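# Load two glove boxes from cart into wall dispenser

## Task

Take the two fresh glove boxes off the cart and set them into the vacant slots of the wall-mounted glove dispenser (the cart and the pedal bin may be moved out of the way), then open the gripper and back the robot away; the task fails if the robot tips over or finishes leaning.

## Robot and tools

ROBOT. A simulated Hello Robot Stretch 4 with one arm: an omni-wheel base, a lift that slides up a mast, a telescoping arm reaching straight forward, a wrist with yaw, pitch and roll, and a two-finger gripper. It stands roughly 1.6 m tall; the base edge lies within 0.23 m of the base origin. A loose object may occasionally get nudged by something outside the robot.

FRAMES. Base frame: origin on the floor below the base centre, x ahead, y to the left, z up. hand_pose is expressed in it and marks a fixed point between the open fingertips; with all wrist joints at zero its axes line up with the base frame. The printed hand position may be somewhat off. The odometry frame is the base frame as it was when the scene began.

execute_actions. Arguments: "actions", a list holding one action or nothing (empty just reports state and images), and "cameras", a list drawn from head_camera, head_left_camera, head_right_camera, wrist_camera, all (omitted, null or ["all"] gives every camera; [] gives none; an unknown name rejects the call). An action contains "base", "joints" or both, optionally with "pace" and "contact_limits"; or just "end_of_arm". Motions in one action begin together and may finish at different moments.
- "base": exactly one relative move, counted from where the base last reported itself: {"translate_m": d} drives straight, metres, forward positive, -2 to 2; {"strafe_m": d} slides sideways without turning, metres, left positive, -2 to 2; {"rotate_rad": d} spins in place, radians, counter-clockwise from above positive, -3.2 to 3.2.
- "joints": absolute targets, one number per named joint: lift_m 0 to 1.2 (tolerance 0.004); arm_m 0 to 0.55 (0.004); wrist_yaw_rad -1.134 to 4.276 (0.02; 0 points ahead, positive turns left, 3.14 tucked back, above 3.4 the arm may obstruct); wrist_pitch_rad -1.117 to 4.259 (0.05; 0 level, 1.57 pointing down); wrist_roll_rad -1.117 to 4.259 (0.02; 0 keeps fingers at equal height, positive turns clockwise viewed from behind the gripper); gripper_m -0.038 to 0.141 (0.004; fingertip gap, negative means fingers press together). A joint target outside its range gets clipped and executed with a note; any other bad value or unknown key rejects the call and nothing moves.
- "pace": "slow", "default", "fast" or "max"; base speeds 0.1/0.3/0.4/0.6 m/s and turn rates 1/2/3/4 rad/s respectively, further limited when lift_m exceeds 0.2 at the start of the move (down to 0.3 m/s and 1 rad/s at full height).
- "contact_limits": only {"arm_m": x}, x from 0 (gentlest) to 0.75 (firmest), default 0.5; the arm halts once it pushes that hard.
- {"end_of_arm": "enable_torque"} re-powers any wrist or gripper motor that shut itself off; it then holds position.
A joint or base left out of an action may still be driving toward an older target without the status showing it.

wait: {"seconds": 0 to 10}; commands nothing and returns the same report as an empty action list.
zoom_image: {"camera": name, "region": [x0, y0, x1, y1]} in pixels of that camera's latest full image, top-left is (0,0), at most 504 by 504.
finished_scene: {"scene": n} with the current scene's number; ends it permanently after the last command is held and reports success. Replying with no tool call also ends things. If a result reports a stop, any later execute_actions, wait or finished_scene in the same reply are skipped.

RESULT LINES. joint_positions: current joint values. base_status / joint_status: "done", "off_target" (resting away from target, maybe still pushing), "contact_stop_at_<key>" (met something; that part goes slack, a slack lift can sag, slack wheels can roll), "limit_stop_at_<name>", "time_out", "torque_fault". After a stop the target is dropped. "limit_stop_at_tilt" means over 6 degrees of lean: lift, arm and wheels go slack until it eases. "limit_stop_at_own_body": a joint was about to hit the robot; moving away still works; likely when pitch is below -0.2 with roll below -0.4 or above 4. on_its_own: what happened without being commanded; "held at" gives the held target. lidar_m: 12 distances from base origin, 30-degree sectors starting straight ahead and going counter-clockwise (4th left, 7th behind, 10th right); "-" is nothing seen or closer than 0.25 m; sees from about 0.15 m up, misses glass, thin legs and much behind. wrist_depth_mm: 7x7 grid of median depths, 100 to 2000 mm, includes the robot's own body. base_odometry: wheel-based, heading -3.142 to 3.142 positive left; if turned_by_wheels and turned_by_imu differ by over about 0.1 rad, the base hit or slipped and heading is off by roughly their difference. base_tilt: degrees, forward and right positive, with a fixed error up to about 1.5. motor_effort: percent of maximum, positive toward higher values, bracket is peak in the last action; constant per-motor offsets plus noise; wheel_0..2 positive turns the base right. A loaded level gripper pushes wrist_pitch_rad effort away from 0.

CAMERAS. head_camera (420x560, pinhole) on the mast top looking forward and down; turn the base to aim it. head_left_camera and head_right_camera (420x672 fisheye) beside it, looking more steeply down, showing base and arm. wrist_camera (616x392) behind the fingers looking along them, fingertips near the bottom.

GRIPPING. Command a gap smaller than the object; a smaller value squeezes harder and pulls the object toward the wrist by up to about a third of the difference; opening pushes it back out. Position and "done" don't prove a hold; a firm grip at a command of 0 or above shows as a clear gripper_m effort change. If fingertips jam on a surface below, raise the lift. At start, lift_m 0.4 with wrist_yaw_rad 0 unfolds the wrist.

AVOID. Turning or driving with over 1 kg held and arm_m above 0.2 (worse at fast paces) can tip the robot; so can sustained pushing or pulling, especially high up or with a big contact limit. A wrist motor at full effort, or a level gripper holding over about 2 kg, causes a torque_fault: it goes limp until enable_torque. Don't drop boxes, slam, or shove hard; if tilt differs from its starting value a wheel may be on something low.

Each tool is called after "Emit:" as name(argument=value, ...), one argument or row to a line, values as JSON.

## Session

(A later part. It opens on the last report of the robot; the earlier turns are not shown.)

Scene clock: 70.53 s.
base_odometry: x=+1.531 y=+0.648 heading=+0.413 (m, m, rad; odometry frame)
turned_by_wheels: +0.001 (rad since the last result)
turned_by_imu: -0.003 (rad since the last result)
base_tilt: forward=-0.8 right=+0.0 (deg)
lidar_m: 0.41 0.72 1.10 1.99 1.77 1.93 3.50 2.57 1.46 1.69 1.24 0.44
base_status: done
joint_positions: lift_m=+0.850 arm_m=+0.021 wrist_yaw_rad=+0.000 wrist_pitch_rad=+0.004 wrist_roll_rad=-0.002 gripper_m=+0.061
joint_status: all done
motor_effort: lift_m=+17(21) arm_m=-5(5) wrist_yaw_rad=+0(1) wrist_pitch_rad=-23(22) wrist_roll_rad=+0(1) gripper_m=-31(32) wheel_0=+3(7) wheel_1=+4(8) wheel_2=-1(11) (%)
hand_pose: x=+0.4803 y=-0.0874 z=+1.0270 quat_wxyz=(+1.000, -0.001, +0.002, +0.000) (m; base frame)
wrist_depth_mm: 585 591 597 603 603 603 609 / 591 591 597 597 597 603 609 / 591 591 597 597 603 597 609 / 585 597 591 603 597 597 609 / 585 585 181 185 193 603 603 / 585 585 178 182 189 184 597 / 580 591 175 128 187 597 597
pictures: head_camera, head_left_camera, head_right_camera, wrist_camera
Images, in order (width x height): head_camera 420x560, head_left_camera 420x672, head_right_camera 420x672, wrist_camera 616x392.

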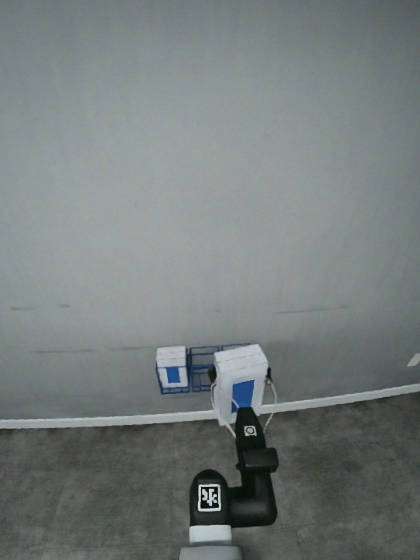

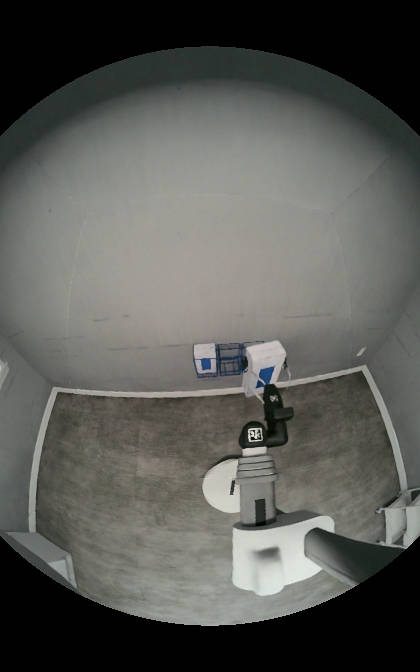

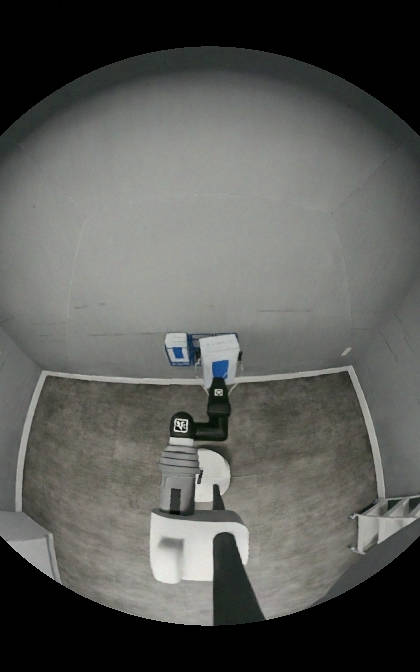

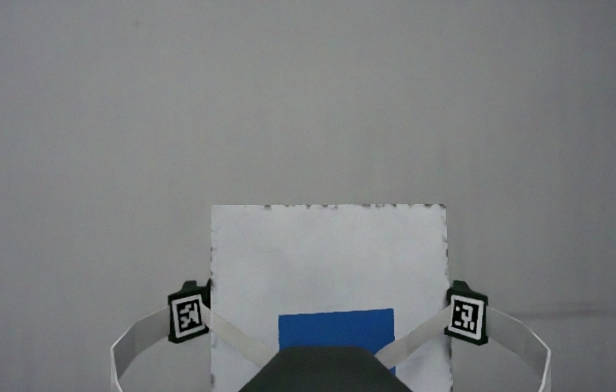

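Emit:
execute_actions(
  actions=[
    {"base":{"rotate_rad":0.025},"joints":{"arm_m":0.3},"pace":"slow"},
  ],
)

Emit:
zoom_image(
  camera="head_camera",
  region=[140, 270, 300, 430],
)

Emit:
zoom_image(
  camera="head_right_camera",
  region=[140, 280, 280, 420],
)

Scene clock: 77.40 s.
base_odometry: x=+1.531 y=+0.648 heading=+0.436 (m, m, rad; odometry frame)
turned_by_wheels: +0.024 (rad since the last result)
turned_by_imu: +0.021 (rad since the last result)
base_tilt: forward=-0.8 right=+0.0 (deg)
lidar_m: 0.71 0.76 1.13 1.98 1.78 1.98 3.62 2.50 1.47 1.68 1.20 0.75
base_status: done
joint_positions: lift_m=+0.850 arm_m=+0.299 wrist_yaw_rad=+0.000 wrist_pitch_rad=+0.004 wrist_roll_rad=-0.002 gripper_m=+0.061
joint_status: all done
motor_effort: lift_m=+17(17) arm_m=+5(5) wrist_yaw_rad=+0(1) wrist_pitch_rad=-21(23) wrist_roll_rad=-1(1) gripper_m=-34(34) wheel_0=-5(2) wheel_1=-4(4) wheel_2=-5(7) (%)
hand_pose: x=+0.7585 y=-0.0874 z=+1.0270 quat_wxyz=(+1.000, -0.001, +0.002, +0.000) (m; base frame)
wrist_depth_mm: 315 314 312 312 312 314 312 / 314 314 312 312 312 312 312 / 312 312 312 312 312 310 310 / 312 310 312 310 309 310 310 / 310 310 180 185 193 310 310 / 309 309 178 182 189 183 309 / 309 310 174 128 187 307 309
pictures: head_camera, head_left_camera, head_right_camera, wrist_camera
Images, in order (width x height): head_camera 420x560, head_left_camera 420x672, head_right_camera 420x672, wrist_camera 616x392.

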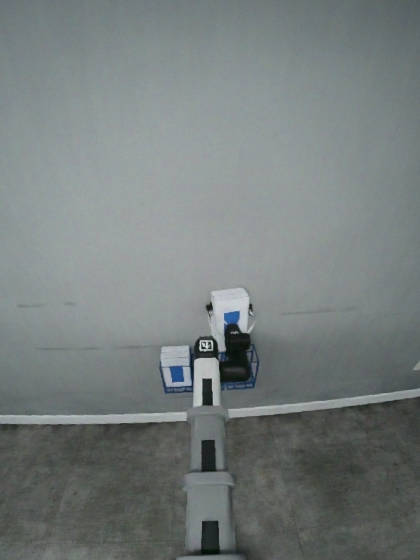

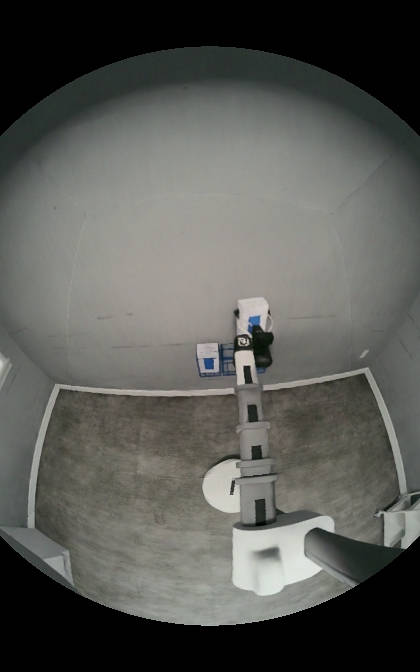

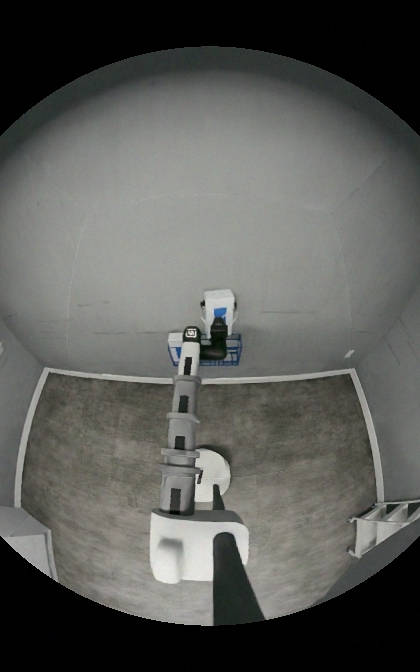

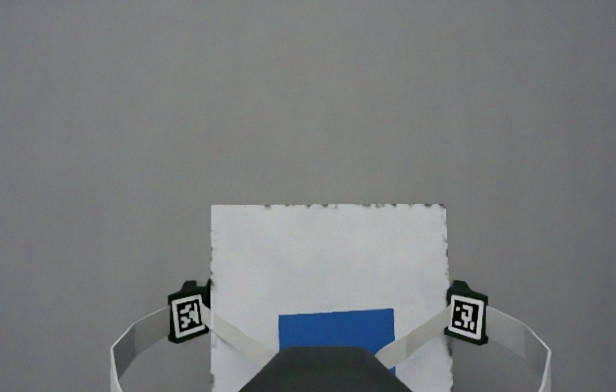

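Region (140, 270, 300, 430) of head_camera's 420x560 image, scaled by 3.150, with more detail than that image has.

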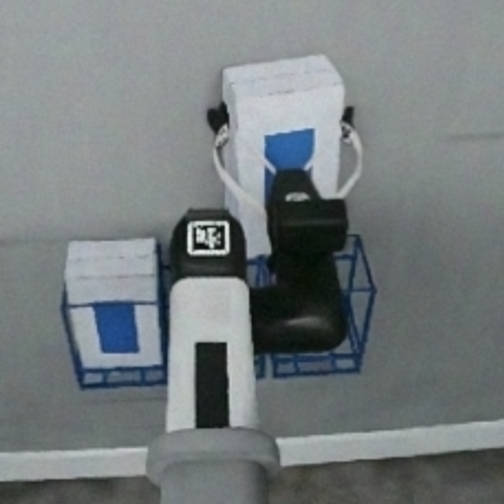

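Region (140, 280, 280, 420) of head_right_camera's 420x672 image, scaled by 3.600, with more detail than that image has.

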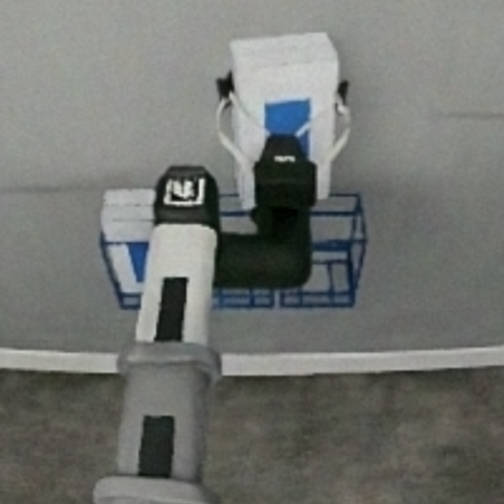

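Emit:
execute_actions(
  actions=[
    {"base":{"strafe_m":-0.045},"joints":{"arm_m":0.325},"pace":"slow"},
  ],
  cameras=[],
)

Emit:
execute_actions(
  actions=[
    {"joints":{"lift_m":0.74},"pace":"slow"},
  ],
)

Emit:
zoom_image(
  camera="head_camera",
  region=[150, 280, 300, 430],
)

Scene clock: 82.60 s.
base_odometry: x=+1.550 y=+0.608 heading=+0.436 (m, m, rad; odometry frame)
turned_by_wheels: +0.000 (rad since the last result)
turned_by_imu: -0.002 (rad since the last result)
base_tilt: forward=-0.8 right=+0.0 (deg)
lidar_m: 0.71 0.74 1.13 2.05 1.80 2.04 3.61 2.46 1.42 1.64 1.21 0.85
base_status: done
joint_positions: lift_m=+0.850 arm_m=+0.324 wrist_yaw_rad=+0.000 wrist_pitch_rad=+0.004 wrist_roll_rad=-0.002 gripper_m=+0.061
joint_status: all done
motor_effort: lift_m=+17(17) arm_m=+5(5) wrist_yaw_rad=+0(1) wrist_pitch_rad=-19(22) wrist_roll_rad=+0(1) gripper_m=-32(34) wheel_0=+3(4) wheel_1=-3(8) wheel_2=+0(3) (%)
hand_pose: x=+0.7835 y=-0.0874 z=+1.0270 quat_wxyz=(+1.000, -0.001, +0.002, +0.000) (m; base frame)
wrist_depth_mm: 290 291 290 289 289 290 289 / 290 289 290 287 289 289 289 / 287 289 289 286 289 287 287 / 287 289 289 287 286 287 286 / 287 287 180 185 193 286 285 / 287 287 178 182 190 184 285 / 286 286 174 128 187 285 283
pictures: none
No camera images: the call's "cameras" was empty. Leave "cameras" out to get every camera's image.

Scene clock: 84.37 s.
base_odometry: x=+1.550 y=+0.608 heading=+0.436 (m, m, rad; odometry frame)
turned_by_wheels: +0.000 (rad since the last result)
turned_by_imu: -0.001 (rad since the last result)
base_tilt: forward=-0.8 right=+0.0 (deg)
lidar_m: 0.72 0.74 1.15 2.05 1.81 2.02 3.62 2.44 1.44 1.64 1.22 0.87
base_status: not commanded
joint_positions: lift_m=+0.740 arm_m=+0.324 wrist_yaw_rad=+0.000 wrist_pitch_rad=+0.004 wrist_roll_rad=-0.002 gripper_m=+0.061
joint_status: all done
motor_effort: lift_m=+16(14) arm_m=+5(5) wrist_yaw_rad=+0(0) wrist_pitch_rad=-20(22) wrist_roll_rad=+0(0) gripper_m=-29(31) wheel_0=+3(3) wheel_1=-3(3) wheel_2=+0(0) (%)
hand_pose: x=+0.7835 y=-0.0874 z=+0.9171 quat_wxyz=(+1.000, -0.001, +0.002, +0.000) (m; base frame)
wrist_depth_mm: 290 290 289 289 289 289 289 / 289 290 289 289 290 287 289 / 289 289 289 287 287 287 287 / 289 287 287 287 286 287 286 / 286 286 181 185 193 286 286 / 286 286 178 182 190 183 285 / 286 286 174 127 187 285 285
pictures: head_camera, head_left_camera, head_right_camera, wrist_camera
Images, in order (width x height): head_camera 420x560, head_left_camera 420x672, head_right_camera 420x672, wrist_camera 616x392.

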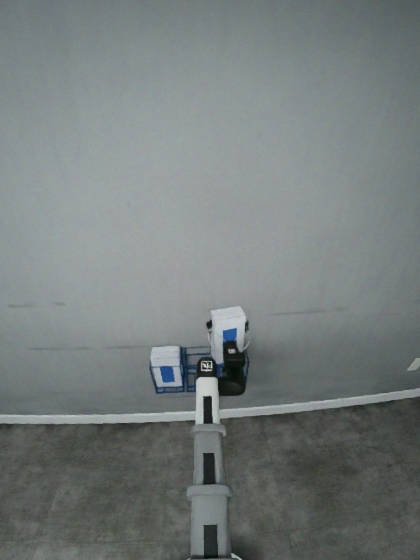

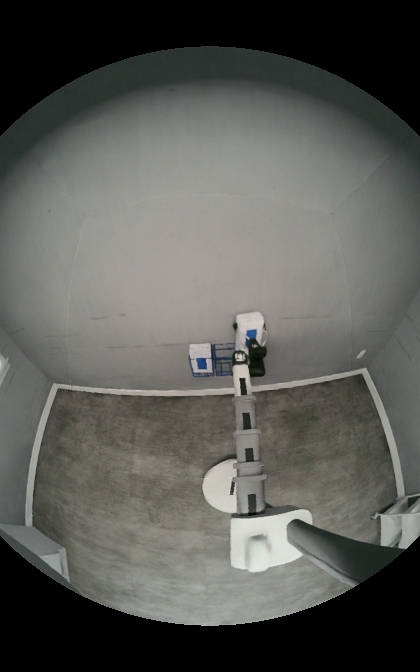

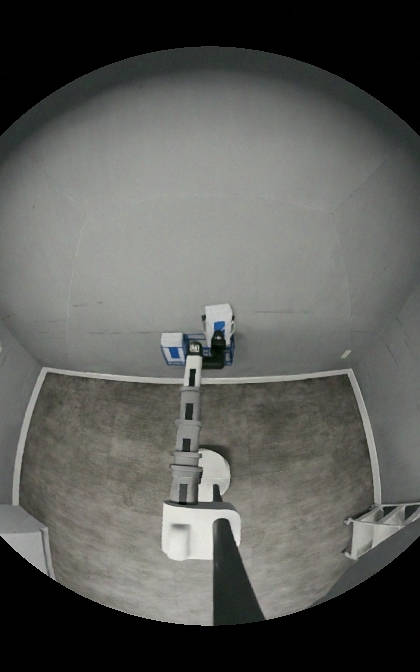

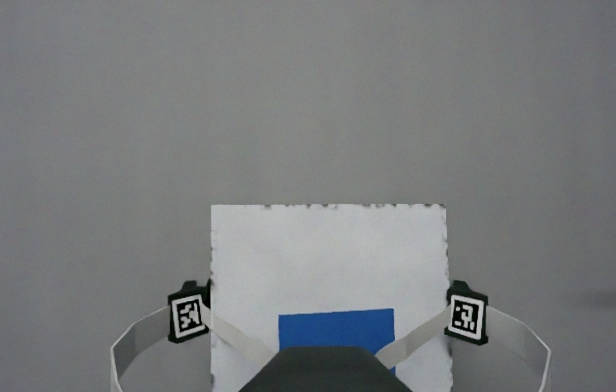

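Region (150, 280, 300, 430) of head_camera's 420x560 image, scaled by 3.360, with more detail than that image has.

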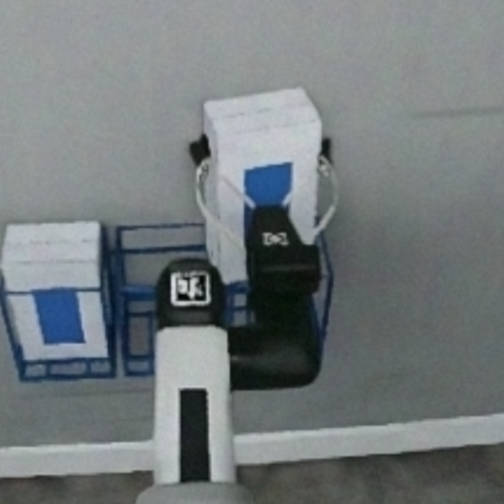

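Emit:
execute_actions(
  actions=[
    {"base":{"strafe_m":-0.027},"pace":"slow"},
  ],
  cameras=[],
)

Emit:
execute_actions(
  actions=[
    {"joints":{"lift_m":0.66},"pace":"slow"},
  ],
)

Emit:
zoom_image(
  camera="head_right_camera",
  region=[150, 290, 270, 400],
)

Emit:
zoom_image(
  camera="head_camera",
  region=[150, 290, 290, 420],
)

Scene clock: 88.33 s.
base_odometry: x=+1.562 y=+0.583 heading=+0.437 (m, m, rad; odometry frame)
turned_by_wheels: +0.000 (rad since the last result)
turned_by_imu: -0.001 (rad since the last result)
base_tilt: forward=-0.9 right=+0.0 (deg)
lidar_m: 0.70 0.74 1.15 2.07 1.83 2.08 3.62 2.38 1.41 1.61 1.19 0.86
base_status: done
joint_positions: lift_m=+0.740 arm_m=+0.324 wrist_yaw_rad=+0.000 wrist_pitch_rad=+0.004 wrist_roll_rad=-0.002 gripper_m=+0.061
joint_status: not commanded
motor_effort: lift_m=+16(16) arm_m=+5(5) wrist_yaw_rad=+0(1) wrist_pitch_rad=-21(25) wrist_roll_rad=-1(0) gripper_m=-34(32) wheel_0=+4(7) wheel_1=-3(9) wheel_2=+0(1) (%)
hand_pose: x=+0.7835 y=-0.0874 z=+0.9171 quat_wxyz=(+1.000, -0.001, +0.002, +0.000) (m; base frame)
wrist_depth_mm: 290 291 291 290 290 289 289 / 290 289 289 290 289 289 289 / 289 289 290 289 289 287 287 / 287 290 287 289 287 286 287 / 289 287 181 185 193 286 286 / 287 287 178 182 189 183 286 / 285 286 174 128 186 285 285
pictures: none
No camera images: the call's "cameras" was empty. Leave "cameras" out to get every camera's image.

Scene clock: 89.87 s.
torque_fault: wrist_pitch_rad switched itself off since the last result.
base_odometry: x=+1.562 y=+0.583 heading=+0.437 (m, m, rad; odometry frame)
turned_by_wheels: +0.000 (rad since the last result)
turned_by_imu: -0.001 (rad since the last result)
base_tilt: forward=-0.9 right=+0.0 (deg)
lidar_m: 0.71 0.75 1.16 2.08 1.82 2.06 3.63 2.41 1.41 1.62 1.21 0.86
base_status: not commanded
joint_positions: lift_m=+0.668 arm_m=+0.324 wrist_yaw_rad=-0.001 wrist_pitch_rad=-0.144 wrist_roll_rad=-0.002 gripper_m=+0.061
joint_status: lift_m contact_stop (moved -0.072 of -0.080)
on_its_own: lift_m is slack since a contact_stop (your +0.660 is given up); wrist_pitch_rad is off since a torque_fault, until you send "end_of_arm": "enable_torque" (its first target -0.003 is given up)
motor_effort: lift_m=+18(19) arm_m=+3(5) wrist_yaw_rad=+1(5) wrist_pitch_rad=-2(99) wrist_roll_rad=+2(1) gripper_m=-33(35) wheel_0=+3(4) wheel_1=-2(3) wheel_2=+0(0) (%)
hand_pose: x=+0.7808 y=-0.0876 z=+0.8875 quat_wxyz=(+0.997, -0.001, -0.072, +0.000) (m; base frame)
wrist_depth_mm: 329 329 327 327 329 327 327 / 320 319 317 317 317 319 317 / 310 309 309 309 310 307 309 / 301 301 298 198 301 300 301 / 294 293 186 189 198 293 291 / 286 285 179 182 189 183 286 / 278 278 172 128 182 277 277
pictures: head_camera, head_left_camera, head_right_camera, wrist_camera
Images, in order (width x height): head_camera 420x560, head_left_camera 420x672, head_right_camera 420x672, wrist_camera 616x392.

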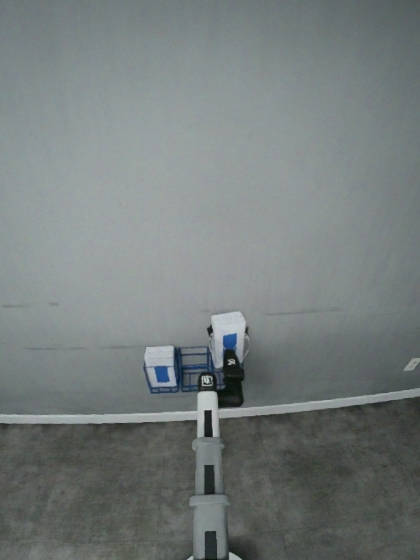

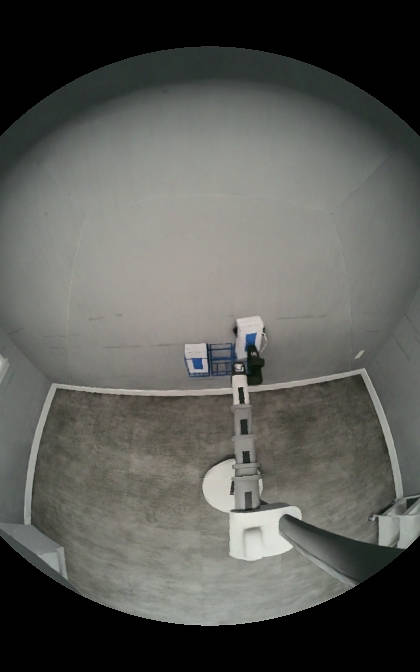

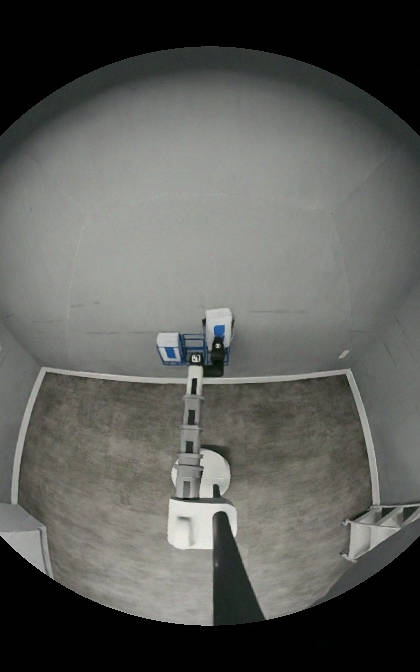

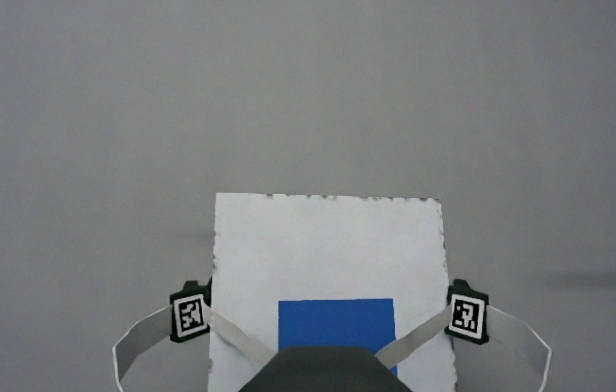

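Region (150, 290, 270, 400) of head_right_camera's 420x672 image, scaled by 4.200, with more detail than that image has; it fills the top 462 rows of this view, and the rest is white.

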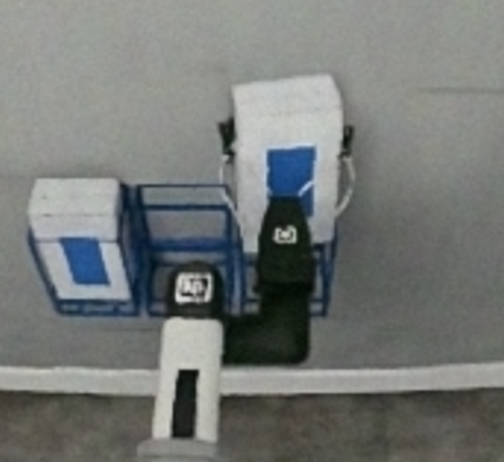

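Region (150, 290, 290, 420) of head_camera's 420x560 image, scaled by 3.600, with more detail than that image has; it fills the top 468 rows of this view, and the rest is white.

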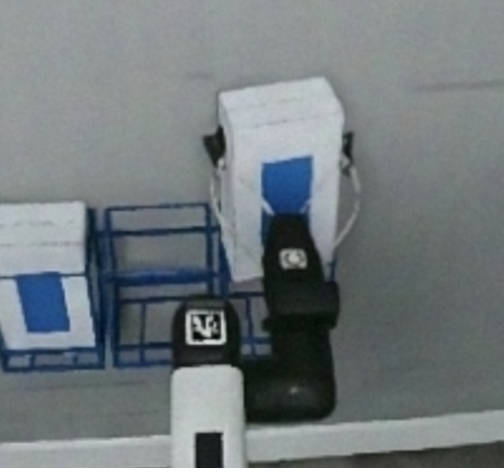

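Emit:
execute_actions(
  actions=[
    {"joints":{"lift_m":0.74},"pace":"slow"},
  ],
  cameras=[],
)

Emit:
execute_actions(
  actions=[
    {"end_of_arm":"enable_torque"},
  ],
  cameras=[],
)

Emit:
execute_actions(
  actions=[
    {"joints":{"wrist_pitch_rad":0.0,"arm_m":0.345},"pace":"slow"},
  ],
)

Emit:
zoom_image(
  camera="head_right_camera",
  region=[150, 290, 270, 400],
)

Scene clock: 97.37 s.
base_odometry: x=+1.562 y=+0.583 heading=+0.437 (m, m, rad; odometry frame)
turned_by_wheels: +0.000 (rad since the last result)
turned_by_imu: -0.002 (rad since the last result)
base_tilt: forward=-0.8 right=+0.0 (deg)
lidar_m: 0.72 0.76 1.13 2.07 1.84 2.05 3.62 2.42 1.41 1.61 1.23 0.86
base_status: not commanded
joint_positions: lift_m=+0.740 arm_m=+0.324 wrist_yaw_rad=-0.001 wrist_pitch_rad=+0.111 wrist_roll_rad=-0.002 gripper_m=+0.061
joint_status: all done
on_its_own: wrist_pitch_rad is off since a torque_fault, until you send "end_of_arm": "enable_torque" (its first target -0.003 is given up)
motor_effort: lift_m=+22(22) arm_m=+3(3) wrist_yaw_rad=+2(2) wrist_pitch_rad=-3(2) wrist_roll_rad=+2(2) gripper_m=-29(29) wheel_0=+3(3) wheel_1=-2(2) wheel_2=+0(0) (%)
hand_pose: x=+0.7821 y=-0.0876 z=+0.8860 quat_wxyz=(+0.998, -0.001, +0.055, +0.000) (m; base frame)
wrist_depth_mm: 273 273 272 272 272 272 272 / 276 276 277 276 274 276 276 / 281 279 278 279 279 279 279 / 283 283 283 282 282 283 282 / 287 287 177 182 189 287 286 / 293 290 178 182 189 185 291 / 296 294 177 128 190 294 294
pictures: none
No camera images: the call's "cameras" was empty. Leave "cameras" out to get every camera's image.

Scene clock: 97.67 s.
base_odometry: x=+1.562 y=+0.583 heading=+0.437 (m, m, rad; odometry frame)
turned_by_wheels: +0.000 (rad since the last result)
turned_by_imu: +0.000 (rad since the last result)
base_tilt: forward=-0.8 right=-0.1 (deg)
lidar_m: 0.71 0.76 1.15 2.06 1.84 2.06 3.58 2.39 1.41 1.61 1.24 0.87
base_status: not commanded
joint_positions: lift_m=+0.740 arm_m=+0.324 wrist_yaw_rad=-0.001 wrist_pitch_rad=+0.111 wrist_roll_rad=-0.002 gripper_m=+0.061
joint_status: not commanded
end_of_arm: enable_torque: each motor that was off is on again
on_its_own: wrist_pitch_rad is held at +0.111, not at its first target -0.003, since a torque_fault
motor_effort: lift_m=+22(22) arm_m=+3(3) wrist_yaw_rad=+3(2) wrist_pitch_rad=-4(1) wrist_roll_rad=+2(2) gripper_m=-28(32) wheel_0=+3(3) wheel_1=-2(2) wheel_2=+0(0) (%)
hand_pose: x=+0.7821 y=-0.0876 z=+0.8860 quat_wxyz=(+0.998, -0.001, +0.055, +0.000) (m; base frame)
wrist_depth_mm: 272 271 272 272 272 272 272 / 276 276 276 274 274 276 276 / 279 278 281 278 279 279 278 / 283 285 283 282 282 282 283 / 287 287 178 182 189 287 287 / 291 291 178 181 189 185 290 / 296 296 177 128 189 294 294
pictures: none
No camera images: the call's "cameras" was empty. Leave "cameras" out to get every camera's image.

Scene clock: 98.83 s.
base_odometry: x=+1.562 y=+0.583 heading=+0.437 (m, m, rad; odometry frame)
turned_by_wheels: +0.000 (rad since the last result)
turned_by_imu: +0.000 (rad since the last result)
base_tilt: forward=-0.9 right=+0.0 (deg)
lidar_m: 0.72 0.74 1.16 2.08 1.83 2.07 3.63 2.39 1.39 1.63 1.21 0.86
base_status: not commanded
joint_positions: lift_m=+0.740 arm_m=+0.344 wrist_yaw_rad=+0.000 wrist_pitch_rad=+0.008 wrist_roll_rad=-0.002 gripper_m=+0.061
joint_status: all done
motor_effort: lift_m=+22(22) arm_m=+5(5) wrist_yaw_rad=-1(3) wrist_pitch_rad=-23(29) wrist_roll_rad=+0(1) gripper_m=-31(34) wheel_0=+3(3) wheel_1=-2(2) wheel_2=+0(0) (%)
hand_pose: x=+0.8035 y=-0.0874 z=+0.9157 quat_wxyz=(+1.000, -0.001, +0.004, +0.000) (m; base frame)
wrist_depth_mm: 270 268 268 270 268 268 267 / 268 268 268 270 267 268 267 / 268 268 268 268 268 267 267 / 268 268 267 267 267 267 266 / 267 267 181 185 193 267 266 / 267 267 178 182 189 183 265 / 266 265 174 128 186 265 266
pictures: head_camera, head_left_camera, head_right_camera, wrist_camera
Images, in order (width x height): head_camera 420x560, head_left_camera 420x672, head_right_camera 420x672, wrist_camera 616x392.

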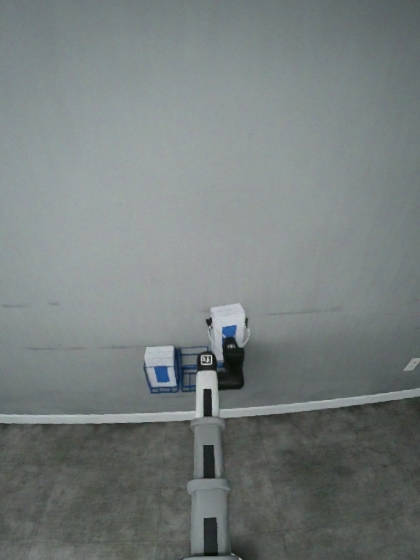

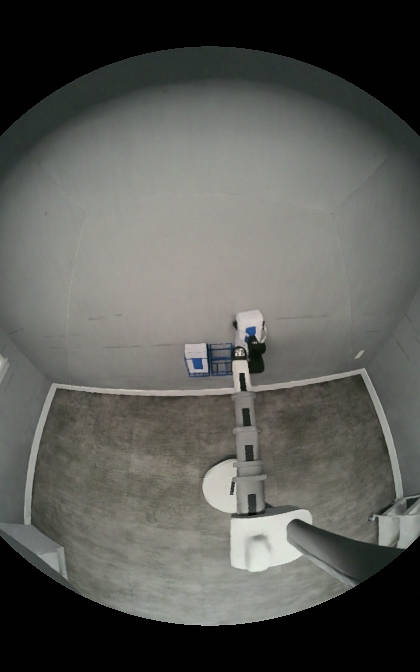

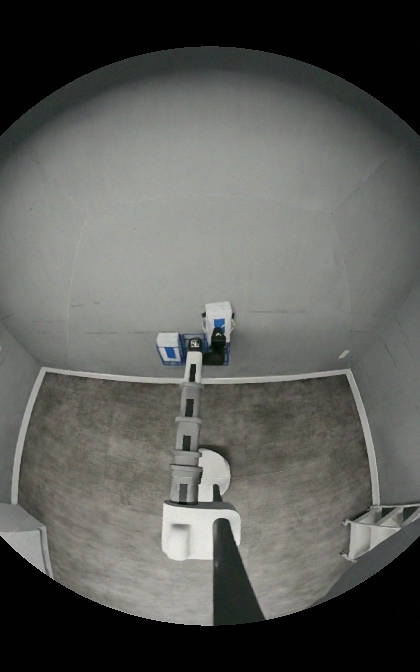

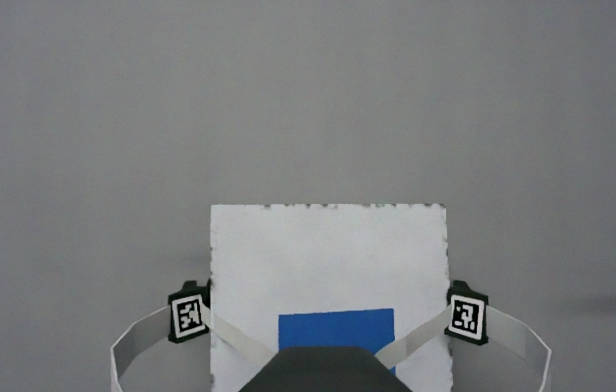

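Region (150, 290, 270, 400) of head_right_camera's 420x672 image, scaled by 4.200, with more detail than that image has; it fills the top 462 rows of this view, and the rest is white.

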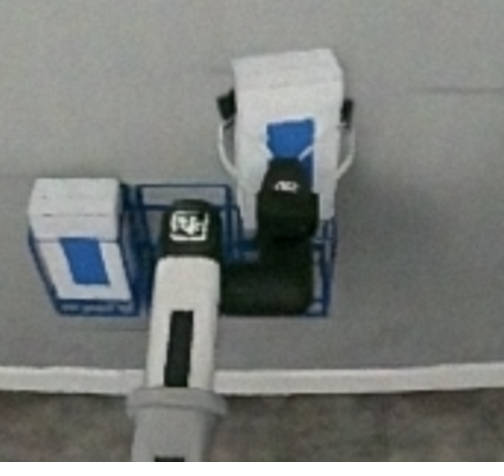

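Emit:
execute_actions(
  actions=[
    {"base":{"strafe_m":0.006},"joints":{"lift_m":0.70},"pace":"slow"},
  ],
  cameras=[],
)

Emit:
execute_actions(
  actions=[
    {"joints":{"lift_m":0.68},"pace":"slow"},
  ],
  cameras=["head_right_camera"],
)

Emit:
zoom_image(
  camera="head_right_camera",
  region=[150, 290, 270, 400],
)

Scene clock: 102.37 s.
base_odometry: x=+1.559 y=+0.589 heading=+0.437 (m, m, rad; odometry frame)
turned_by_wheels: +0.000 (rad since the last result)
turned_by_imu: -0.002 (rad since the last result)
base_tilt: forward=-0.9 right=+0.0 (deg)
lidar_m: 0.72 0.76 1.11 2.06 1.82 2.02 3.62 2.39 1.39 1.62 1.22 0.84
base_status: done
joint_positions: lift_m=+0.701 arm_m=+0.344 wrist_yaw_rad=-0.001 wrist_pitch_rad=-0.006 wrist_roll_rad=-0.001 gripper_m=+0.061
joint_status: all done
motor_effort: lift_m=+11(20) arm_m=+5(5) wrist_yaw_rad=+5(4) wrist_pitch_rad=+19(23) wrist_roll_rad=-3(3) gripper_m=-32(34) wheel_0=-3(5) wheel_1=+3(8) wheel_2=+0(0) (%)
hand_pose: x=+0.8034 y=-0.0878 z=+0.8806 quat_wxyz=(+1.000, +0.000, -0.003, -0.001) (m; base frame)
wrist_depth_mm: 273 273 273 272 273 273 273 / 272 271 272 272 271 271 272 / 271 271 271 270 270 270 270 / 268 268 268 268 267 268 270 / 267 267 182 186 193 266 266 / 265 266 179 182 189 185 265 / 265 264 175 128 185 264 264
pictures: none
No camera images: the call's "cameras" was empty. Leave "cameras" out to get every camera's image.

Scene clock: 103.30 s.
base_odometry: x=+1.559 y=+0.589 heading=+0.436 (m, m, rad; odometry frame)
turned_by_wheels: +0.000 (rad since the last result)
turned_by_imu: -0.001 (rad since the last result)
base_tilt: forward=-0.9 right=+0.0 (deg)
lidar_m: 0.72 0.76 1.15 2.05 1.82 2.02 3.62 2.39 1.42 1.62 1.21 0.86
base_status: not commanded
joint_positions: lift_m=+0.681 arm_m=+0.344 wrist_yaw_rad=-0.004 wrist_pitch_rad=-0.023 wrist_roll_rad=+0.000 gripper_m=+0.061
joint_status: all done
on_its_own: wrist_pitch_rad is at rest, and its effort (+68) is outside its rest range (-23 to +23)
motor_effort: lift_m=+6(8) arm_m=+4(5) wrist_yaw_rad=+12(12) wrist_pitch_rad=+68(66) wrist_roll_rad=-6(8) gripper_m=-30(28) wheel_0=-3(3) wheel_1=+2(3) wheel_2=+0(0) (%)
hand_pose: x=+0.8032 y=-0.0886 z=+0.8660 quat_wxyz=(+1.000, +0.000, -0.012, -0.002) (m; base frame)
wrist_depth_mm: 278 279 278 278 279 279 278 / 274 276 276 276 276 277 276 / 273 273 272 272 273 274 274 / 270 271 270 193 201 271 271 / 267 267 185 187 195 267 268 / 263 265 179 183 189 185 266 / 262 260 175 131 185 262 263
pictures: head_right_camera
Images, in order (width x height): head_right_camera 420x672.

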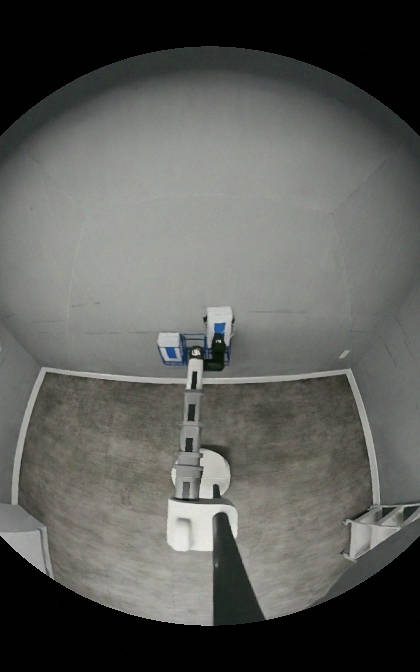

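Region (150, 290, 270, 400) of head_right_camera's 420x672 image, scaled by 4.200, with more detail than that image has; it fills the top 462 rows of this view, and the rest is white.

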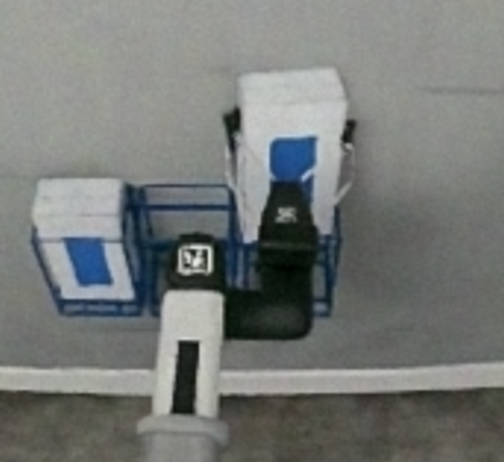

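Emit:
execute_actions(
  actions=[
    {"joints":{"lift_m":0.72},"pace":"slow"},
  ],
  cameras=[],
)

Emit:
execute_actions(
  actions=[
    {"joints":{"arm_m":0.36},"pace":"slow"},
  ],
  cameras=[],
)

Emit:
execute_actions(
  actions=[
    {"joints":{"lift_m":0.69},"pace":"slow"},
  ],
  cameras=["head_left_camera"],
)

Emit:
zoom_image(
  camera="head_left_camera",
  region=[180, 295, 300, 405],
)

Scene clock: 107.83 s.
base_odometry: x=+1.559 y=+0.589 heading=+0.436 (m, m, rad; odometry frame)
turned_by_wheels: +0.000 (rad since the last result)
turned_by_imu: -0.002 (rad since the last result)
base_tilt: forward=-0.9 right=+0.0 (deg)
lidar_m: 0.72 0.74 1.13 2.07 1.83 2.04 3.62 2.39 1.42 1.62 1.22 0.87
base_status: not commanded
joint_positions: lift_m=+0.720 arm_m=+0.344 wrist_yaw_rad=-0.001 wrist_pitch_rad=+0.007 wrist_roll_rad=-0.001 gripper_m=+0.061
joint_status: all done
motor_effort: lift_m=+24(24) arm_m=+4(4) wrist_yaw_rad=+1(11) wrist_pitch_rad=-21(65) wrist_roll_rad=-1(6) gripper_m=-33(34) wheel_0=-3(3) wheel_1=+2(2) wheel_2=+0(0) (%)
hand_pose: x=+0.8036 y=-0.0876 z=+0.8958 quat_wxyz=(+1.000, -0.001, +0.003, +0.000) (m; base frame)
wrist_depth_mm: 270 270 270 268 268 267 268 / 268 268 268 268 267 268 268 / 270 268 267 268 268 267 267 / 268 267 267 268 267 267 266 / 266 267 180 185 193 266 266 / 266 266 178 182 190 183 266 / 266 265 174 128 187 265 264
pictures: none
No camera images: the call's "cameras" was empty. Leave "cameras" out to get every camera's image.

Scene clock: 108.90 s.
base_odometry: x=+1.559 y=+0.589 heading=+0.437 (m, m, rad; odometry frame)
turned_by_wheels: +0.000 (rad since the last result)
turned_by_imu: +0.000 (rad since the last result)
base_tilt: forward=-0.9 right=+0.0 (deg)
lidar_m: 0.73 0.74 1.12 2.05 1.81 2.07 3.61 2.41 1.43 1.64 1.23 0.84
base_status: not commanded
joint_positions: lift_m=+0.720 arm_m=+0.358 wrist_yaw_rad=-0.004 wrist_pitch_rad=+0.008 wrist_roll_rad=-0.001 gripper_m=+0.061
joint_status: all done
on_its_own: wrist_pitch_rad is at rest, and its effort (-25) is outside its rest range (-23 to +23)
motor_effort: lift_m=+24(23) arm_m=+10(9) wrist_yaw_rad=+11(10) wrist_pitch_rad=-25(23) wrist_roll_rad=-1(0) gripper_m=-29(32) wheel_0=+0(3) wheel_1=+2(2) wheel_2=+0(0) (%)
hand_pose: x=+0.8174 y=-0.0885 z=+0.8956 quat_wxyz=(+1.000, -0.001, +0.004, -0.002) (m; base frame)
wrist_depth_mm: 255 255 256 255 255 255 254 / 255 254 254 255 254 255 254 / 254 255 254 254 253 254 254 / 254 254 254 254 253 253 254 / 253 253 178 180 187 253 254 / 252 254 177 180 185 181 253 / 252 252 175 128 184 251 252
pictures: none
No camera images: the call's "cameras" was empty. Leave "cameras" out to get every camera's image.

Scene clock: 109.97 s.
base_odometry: x=+1.559 y=+0.589 heading=+0.436 (m, m, rad; odometry frame)
turned_by_wheels: +0.000 (rad since the last result)
turned_by_imu: -0.001 (rad since the last result)
base_tilt: forward=-0.8 right=+0.0 (deg)
lidar_m: 0.71 0.72 1.14 2.08 1.81 2.06 3.61 2.42 1.43 1.61 1.18 0.86
base_status: not commanded
joint_positions: lift_m=+0.690 arm_m=+0.359 wrist_yaw_rad=-0.008 wrist_pitch_rad=+0.009 wrist_roll_rad=-0.002 gripper_m=+0.061
joint_status: all done
on_its_own: wrist_yaw_rad is at rest, and its effort (+22) is outside its rest range (-13 to +13); wrist_pitch_rad is at rest, and its effort (-28) is outside its rest range (-23 to +23)
motor_effort: lift_m=+17(20) arm_m=+7(10) wrist_yaw_rad=+22(22) wrist_pitch_rad=-28(38) wrist_roll_rad=+2(4) gripper_m=-29(29) wheel_0=+0(0) wheel_1=+2(2) wheel_2=-6(6) (%)
hand_pose: x=+0.8174 y=-0.0896 z=+0.8658 quat_wxyz=(+1.000, -0.001, +0.004, -0.004) (m; base frame)
wrist_depth_mm: 253 254 254 254 255 256 256 / 253 253 254 255 255 256 256 / 253 253 253 254 255 255 255 / 253 253 253 254 254 254 256 / 252 253 179 181 187 254 254 / 252 252 177 180 186 179 254 / 251 252 176 131 183 254 254
pictures: head_left_camera
Images, in order (width x height): head_left_camera 420x672.

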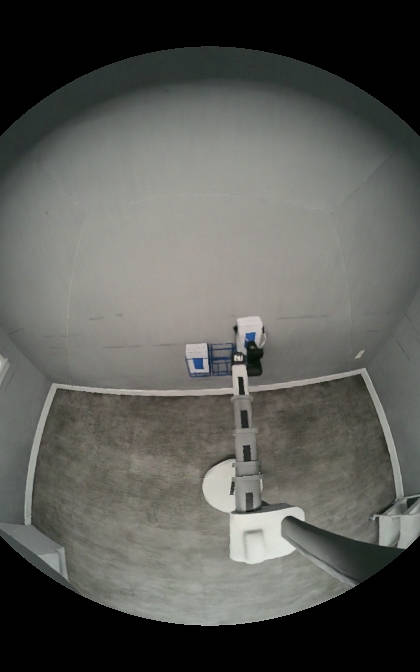

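Region (180, 295, 300, 405) of head_left_camera's 420x672 image, scaled by 4.200, with more detail than that image has; it fills the top 462 rows of this view, and the rest is white.

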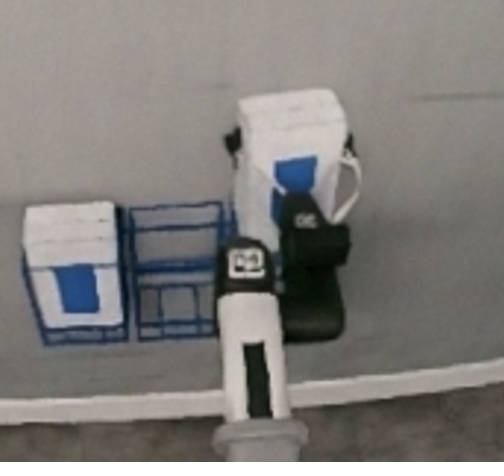

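Emit:
execute_actions(
  actions=[
    {"base":{"strafe_m":-0.006},"joints":{"arm_m":0.354},"pace":"slow"},
  ],
  cameras=[],
)

Emit:
execute_actions(
  actions=[
    {"joints":{"lift_m":0.66},"pace":"slow"},
  ],
  cameras=[],
)

Scene clock: 112.93 s.
base_odometry: x=+1.561 y=+0.583 heading=+0.436 (m, m, rad; odometry frame)
turned_by_wheels: +0.000 (rad since the last result)
turned_by_imu: -0.001 (rad since the last result)
base_tilt: forward=-0.8 right=+0.0 (deg)
lidar_m: 0.71 0.75 1.12 2.08 1.83 2.06 3.63 2.42 1.42 1.62 1.21 0.85
base_status: done
joint_positions: lift_m=+0.690 arm_m=+0.355 wrist_yaw_rad=-0.003 wrist_pitch_rad=+0.009 wrist_roll_rad=-0.002 gripper_m=+0.061
joint_status: all done
on_its_own: wrist_pitch_rad is at rest, and its effort (-24) is outside its rest range (-23 to +23)
motor_effort: lift_m=+17(17) arm_m=-4(9) wrist_yaw_rad=+8(22) wrist_pitch_rad=-24(25) wrist_roll_rad=+0(1) gripper_m=-36(36) wheel_0=+5(11) wheel_1=-3(7) wheel_2=-2(5) (%)
hand_pose: x=+0.8139 y=-0.0883 z=+0.8658 quat_wxyz=(+1.000, -0.001, +0.004, -0.001) (m; base frame)
wrist_depth_mm: 258 258 259 258 258 258 258 / 258 258 258 258 258 258 258 / 258 257 258 257 258 258 258 / 257 257 257 257 258 257 257 / 258 257 179 183 190 256 256 / 257 257 178 181 188 184 256 / 255 256 176 129 187 257 255
pictures: none
No camera images: the call's "cameras" was empty. Leave "cameras" out to get every camera's image.

Scene clock: 114.00 s.
base_odometry: x=+1.561 y=+0.583 heading=+0.436 (m, m, rad; odometry frame)
turned_by_wheels: +0.000 (rad since the last result)
turned_by_imu: +0.000 (rad since the last result)
base_tilt: forward=-0.9 right=+0.0 (deg)
lidar_m: 0.71 0.75 1.15 2.07 1.82 2.06 3.62 2.39 1.42 1.61 1.25 0.86
base_status: not commanded
joint_positions: lift_m=+0.660 arm_m=+0.355 wrist_yaw_rad=-0.003 wrist_pitch_rad=+0.005 wrist_roll_rad=-0.002 gripper_m=+0.061
joint_status: all done
motor_effort: lift_m=+15(20) arm_m=-4(4) wrist_yaw_rad=+8(8) wrist_pitch_rad=-16(26) wrist_roll_rad=+2(1) gripper_m=-30(29) wheel_0=+5(5) wheel_1=-3(3) wheel_2=-2(2) (%)
hand_pose: x=+0.8139 y=-0.0883 z=+0.8369 quat_wxyz=(+1.000, -0.001, +0.003, -0.001) (m; base frame)
wrist_depth_mm: 259 259 259 260 259 259 259 / 258 258 259 259 259 258 259 / 258 258 259 258 258 258 257 / 257 257 257 257 257 258 258 / 257 257 179 182 190 257 256 / 257 257 177 181 187 183 257 / 255 255 176 129 186 255 255
pictures: none
No camera images: the call's "cameras" was empty. Leave "cameras" out to get every camera's image.

Emit:
execute_actions(
  actions=[
    {"joints":{"lift_m":0.58},"pace":"slow"},
  ],
  cameras=["head_camera"],
)

Scene clock: 116.83 s.
base_odometry: x=+1.561 y=+0.583 heading=+0.436 (m, m, rad; odometry frame)
turned_by_wheels: +0.000 (rad since the last result)
turned_by_imu: -0.001 (rad since the last result)
base_tilt: forward=-0.9 right=-0.1 (deg)
lidar_m: 0.71 0.76 1.15 2.08 1.83 2.06 3.62 2.39 1.40 1.61 1.23 0.86
base_status: not commanded
joint_positions: lift_m=+0.580 arm_m=+0.355 wrist_yaw_rad=-0.004 wrist_pitch_rad=+0.005 wrist_roll_rad=-0.002 gripper_m=+0.061
joint_status: all done
motor_effort: lift_m=+16(14) arm_m=-4(4) wrist_yaw_rad=+10(10) wrist_pitch_rad=-16(15) wrist_roll_rad=+1(2) gripper_m=-31(30) wheel_0=+5(5) wheel_1=-3(3) wheel_2=-2(2) (%)
hand_pose: x=+0.8137 y=-0.0885 z=+0.7570 quat_wxyz=(+1.000, -0.001, +0.003, -0.002) (m; base frame)
wrist_depth_mm: 260 259 259 258 259 260 259 / 258 259 259 259 259 259 259 / 258 258 258 257 259 258 259 / 257 257 258 258 258 258 258 / 258 257 180 183 190 257 257 / 257 257 178 181 187 182 257 / 256 256 176 129 186 256 255
pictures: head_camera
Images, in order (width x height): head_camera 420x560.

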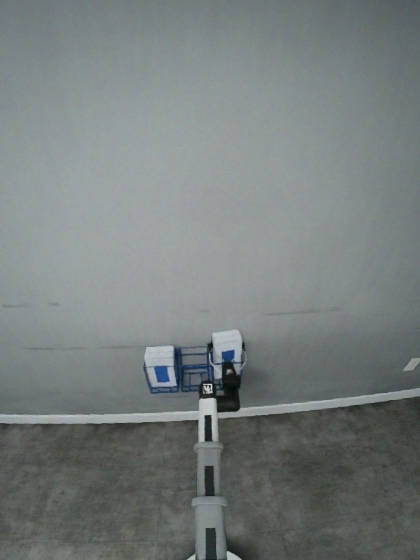

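Emit:
execute_actions(
  actions=[
    {"joints":{"lift_m":0.56},"pace":"slow"},
  ],
  cameras=[],
)

Emit:
execute_actions(
  actions=[
    {"joints":{"gripper_m":0.135}},
  ],
  cameras=[],
)

Emit:
execute_actions(
  actions=[
    {"joints":{"arm_m":0.0}},
  ],
)

Scene clock: 119.93 s.
base_odometry: x=+1.561 y=+0.583 heading=+0.436 (m, m, rad; odometry frame)
turned_by_wheels: +0.000 (rad since the last result)
turned_by_imu: -0.001 (rad since the last result)
base_tilt: forward=-0.9 right=+0.0 (deg)
lidar_m: 0.70 0.73 1.15 2.08 1.84 2.07 3.62 2.41 1.42 1.62 1.20 0.85
base_status: not commanded
joint_positions: lift_m=+0.560 arm_m=+0.355 wrist_yaw_rad=-0.004 wrist_pitch_rad=+0.005 wrist_roll_rad=-0.002 gripper_m=+0.061
joint_status: all done
motor_effort: lift_m=+15(15) arm_m=-4(4) wrist_yaw_rad=+11(11) wrist_pitch_rad=-14(16) wrist_roll_rad=+1(1) gripper_m=-30(28) wheel_0=+5(5) wheel_1=-3(3) wheel_2=-2(2) (%)
hand_pose: x=+0.8137 y=-0.0886 z=+0.7371 quat_wxyz=(+1.000, -0.001, +0.002, -0.002) (m; base frame)
wrist_depth_mm: 258 259 259 260 260 260 260 / 259 258 259 259 260 260 260 / 259 258 258 258 259 259 259 / 258 257 257 258 257 258 257 / 256 257 180 183 190 257 257 / 256 255 178 181 187 182 256 / 256 256 175 129 186 255 256
pictures: none
No camera images: the call's "cameras" was empty. Leave "cameras" out to get every camera's image.

Scene clock: 121.67 s.
base_odometry: x=+1.561 y=+0.583 heading=+0.436 (m, m, rad; odometry frame)
turned_by_wheels: +0.000 (rad since the last result)
turned_by_imu: -0.001 (rad since the last result)
base_tilt: forward=-0.9 right=+0.0 (deg)
lidar_m: 0.72 0.75 1.15 2.07 1.85 2.04 3.61 2.41 1.41 1.62 1.22 0.87
base_status: not commanded
joint_positions: lift_m=+0.560 arm_m=+0.354 wrist_yaw_rad=-0.001 wrist_pitch_rad=+0.003 wrist_roll_rad=-0.002 gripper_m=+0.135
joint_status: all done
motor_effort: lift_m=+15(16) arm_m=+0(4) wrist_yaw_rad=+1(25) wrist_pitch_rad=-9(15) wrist_roll_rad=+0(1) gripper_m=+1(31) wheel_0=+5(5) wheel_1=-2(3) wheel_2=-3(3) (%)
hand_pose: x=+0.8133 y=-0.0876 z=+0.7377 quat_wxyz=(+1.000, -0.001, +0.001, +0.000) (m; base frame)
wrist_depth_mm: 260 260 260 260 260 262 260 / 260 260 260 259 260 259 259 / 259 260 259 259 259 259 259 / 259 259 258 258 258 258 258 / 257 259 192 191 191 258 257 / 257 257 190 189 189 211 256 / 256 256 188 138 186 254 255
pictures: none
No camera images: the call's "cameras" was empty. Leave "cameras" out to get every camera's image.

Scene clock: 123.83 s.
base_odometry: x=+1.561 y=+0.583 heading=+0.436 (m, m, rad; odometry frame)
turned_by_wheels: +0.000 (rad since the last result)
turned_by_imu: -0.001 (rad since the last result)
base_tilt: forward=-0.9 right=+0.0 (deg)
lidar_m: 0.72 0.76 1.13 2.07 1.85 2.07 3.60 2.40 1.41 1.62 1.24 0.86
base_status: not commanded
joint_positions: lift_m=+0.560 arm_m=+0.002 wrist_yaw_rad=+0.000 wrist_pitch_rad=+0.002 wrist_roll_rad=-0.002 gripper_m=+0.135
joint_status: all done
motor_effort: lift_m=+15(15) arm_m=-5(4) wrist_yaw_rad=+0(2) wrist_pitch_rad=-6(7) wrist_roll_rad=+1(2) gripper_m=+0(2) wheel_0=+5(4) wheel_1=-2(2) wheel_2=-3(3) (%)
hand_pose: x=+0.4610 y=-0.0874 z=+0.7378 quat_wxyz=(+1.000, -0.001, +0.001, +0.000) (m; base frame)
wrist_depth_mm: 634 627 621 627 621 621 621 / 621 621 621 621 627 621 621 / 615 615 621 615 621 615 621 / 621 615 621 615 615 615 615 / 615 535 615 549 615 615 615 / 615 525 217 539 609 213 609 / 615 521 609 139 609 603 603
pictures: head_camera, head_left_camera, head_right_camera, wrist_camera
Images, in order (width x height): head_camera 420x560, head_left_camera 420x672, head_right_camera 420x672, wrist_camera 616x392.

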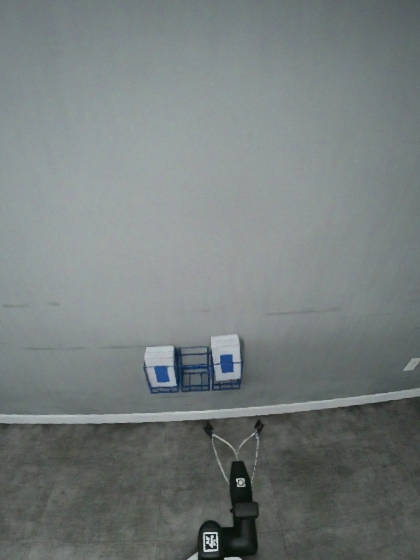

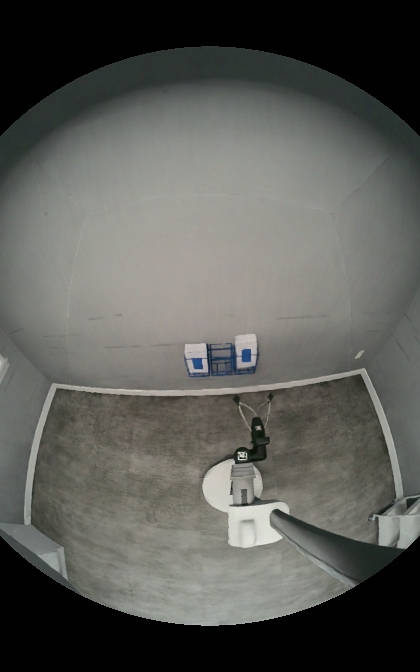

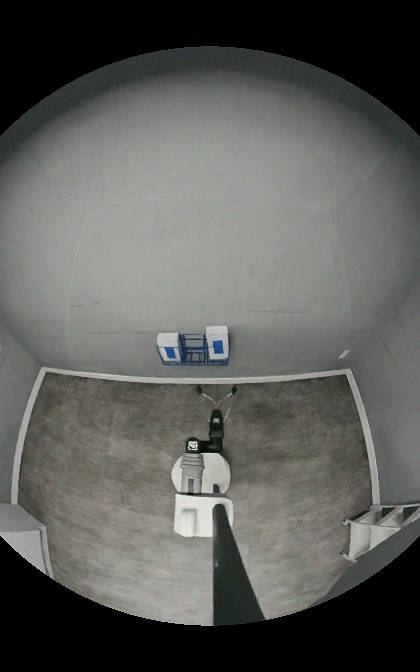

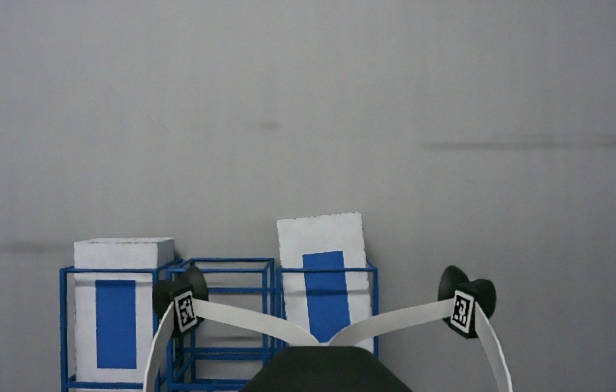

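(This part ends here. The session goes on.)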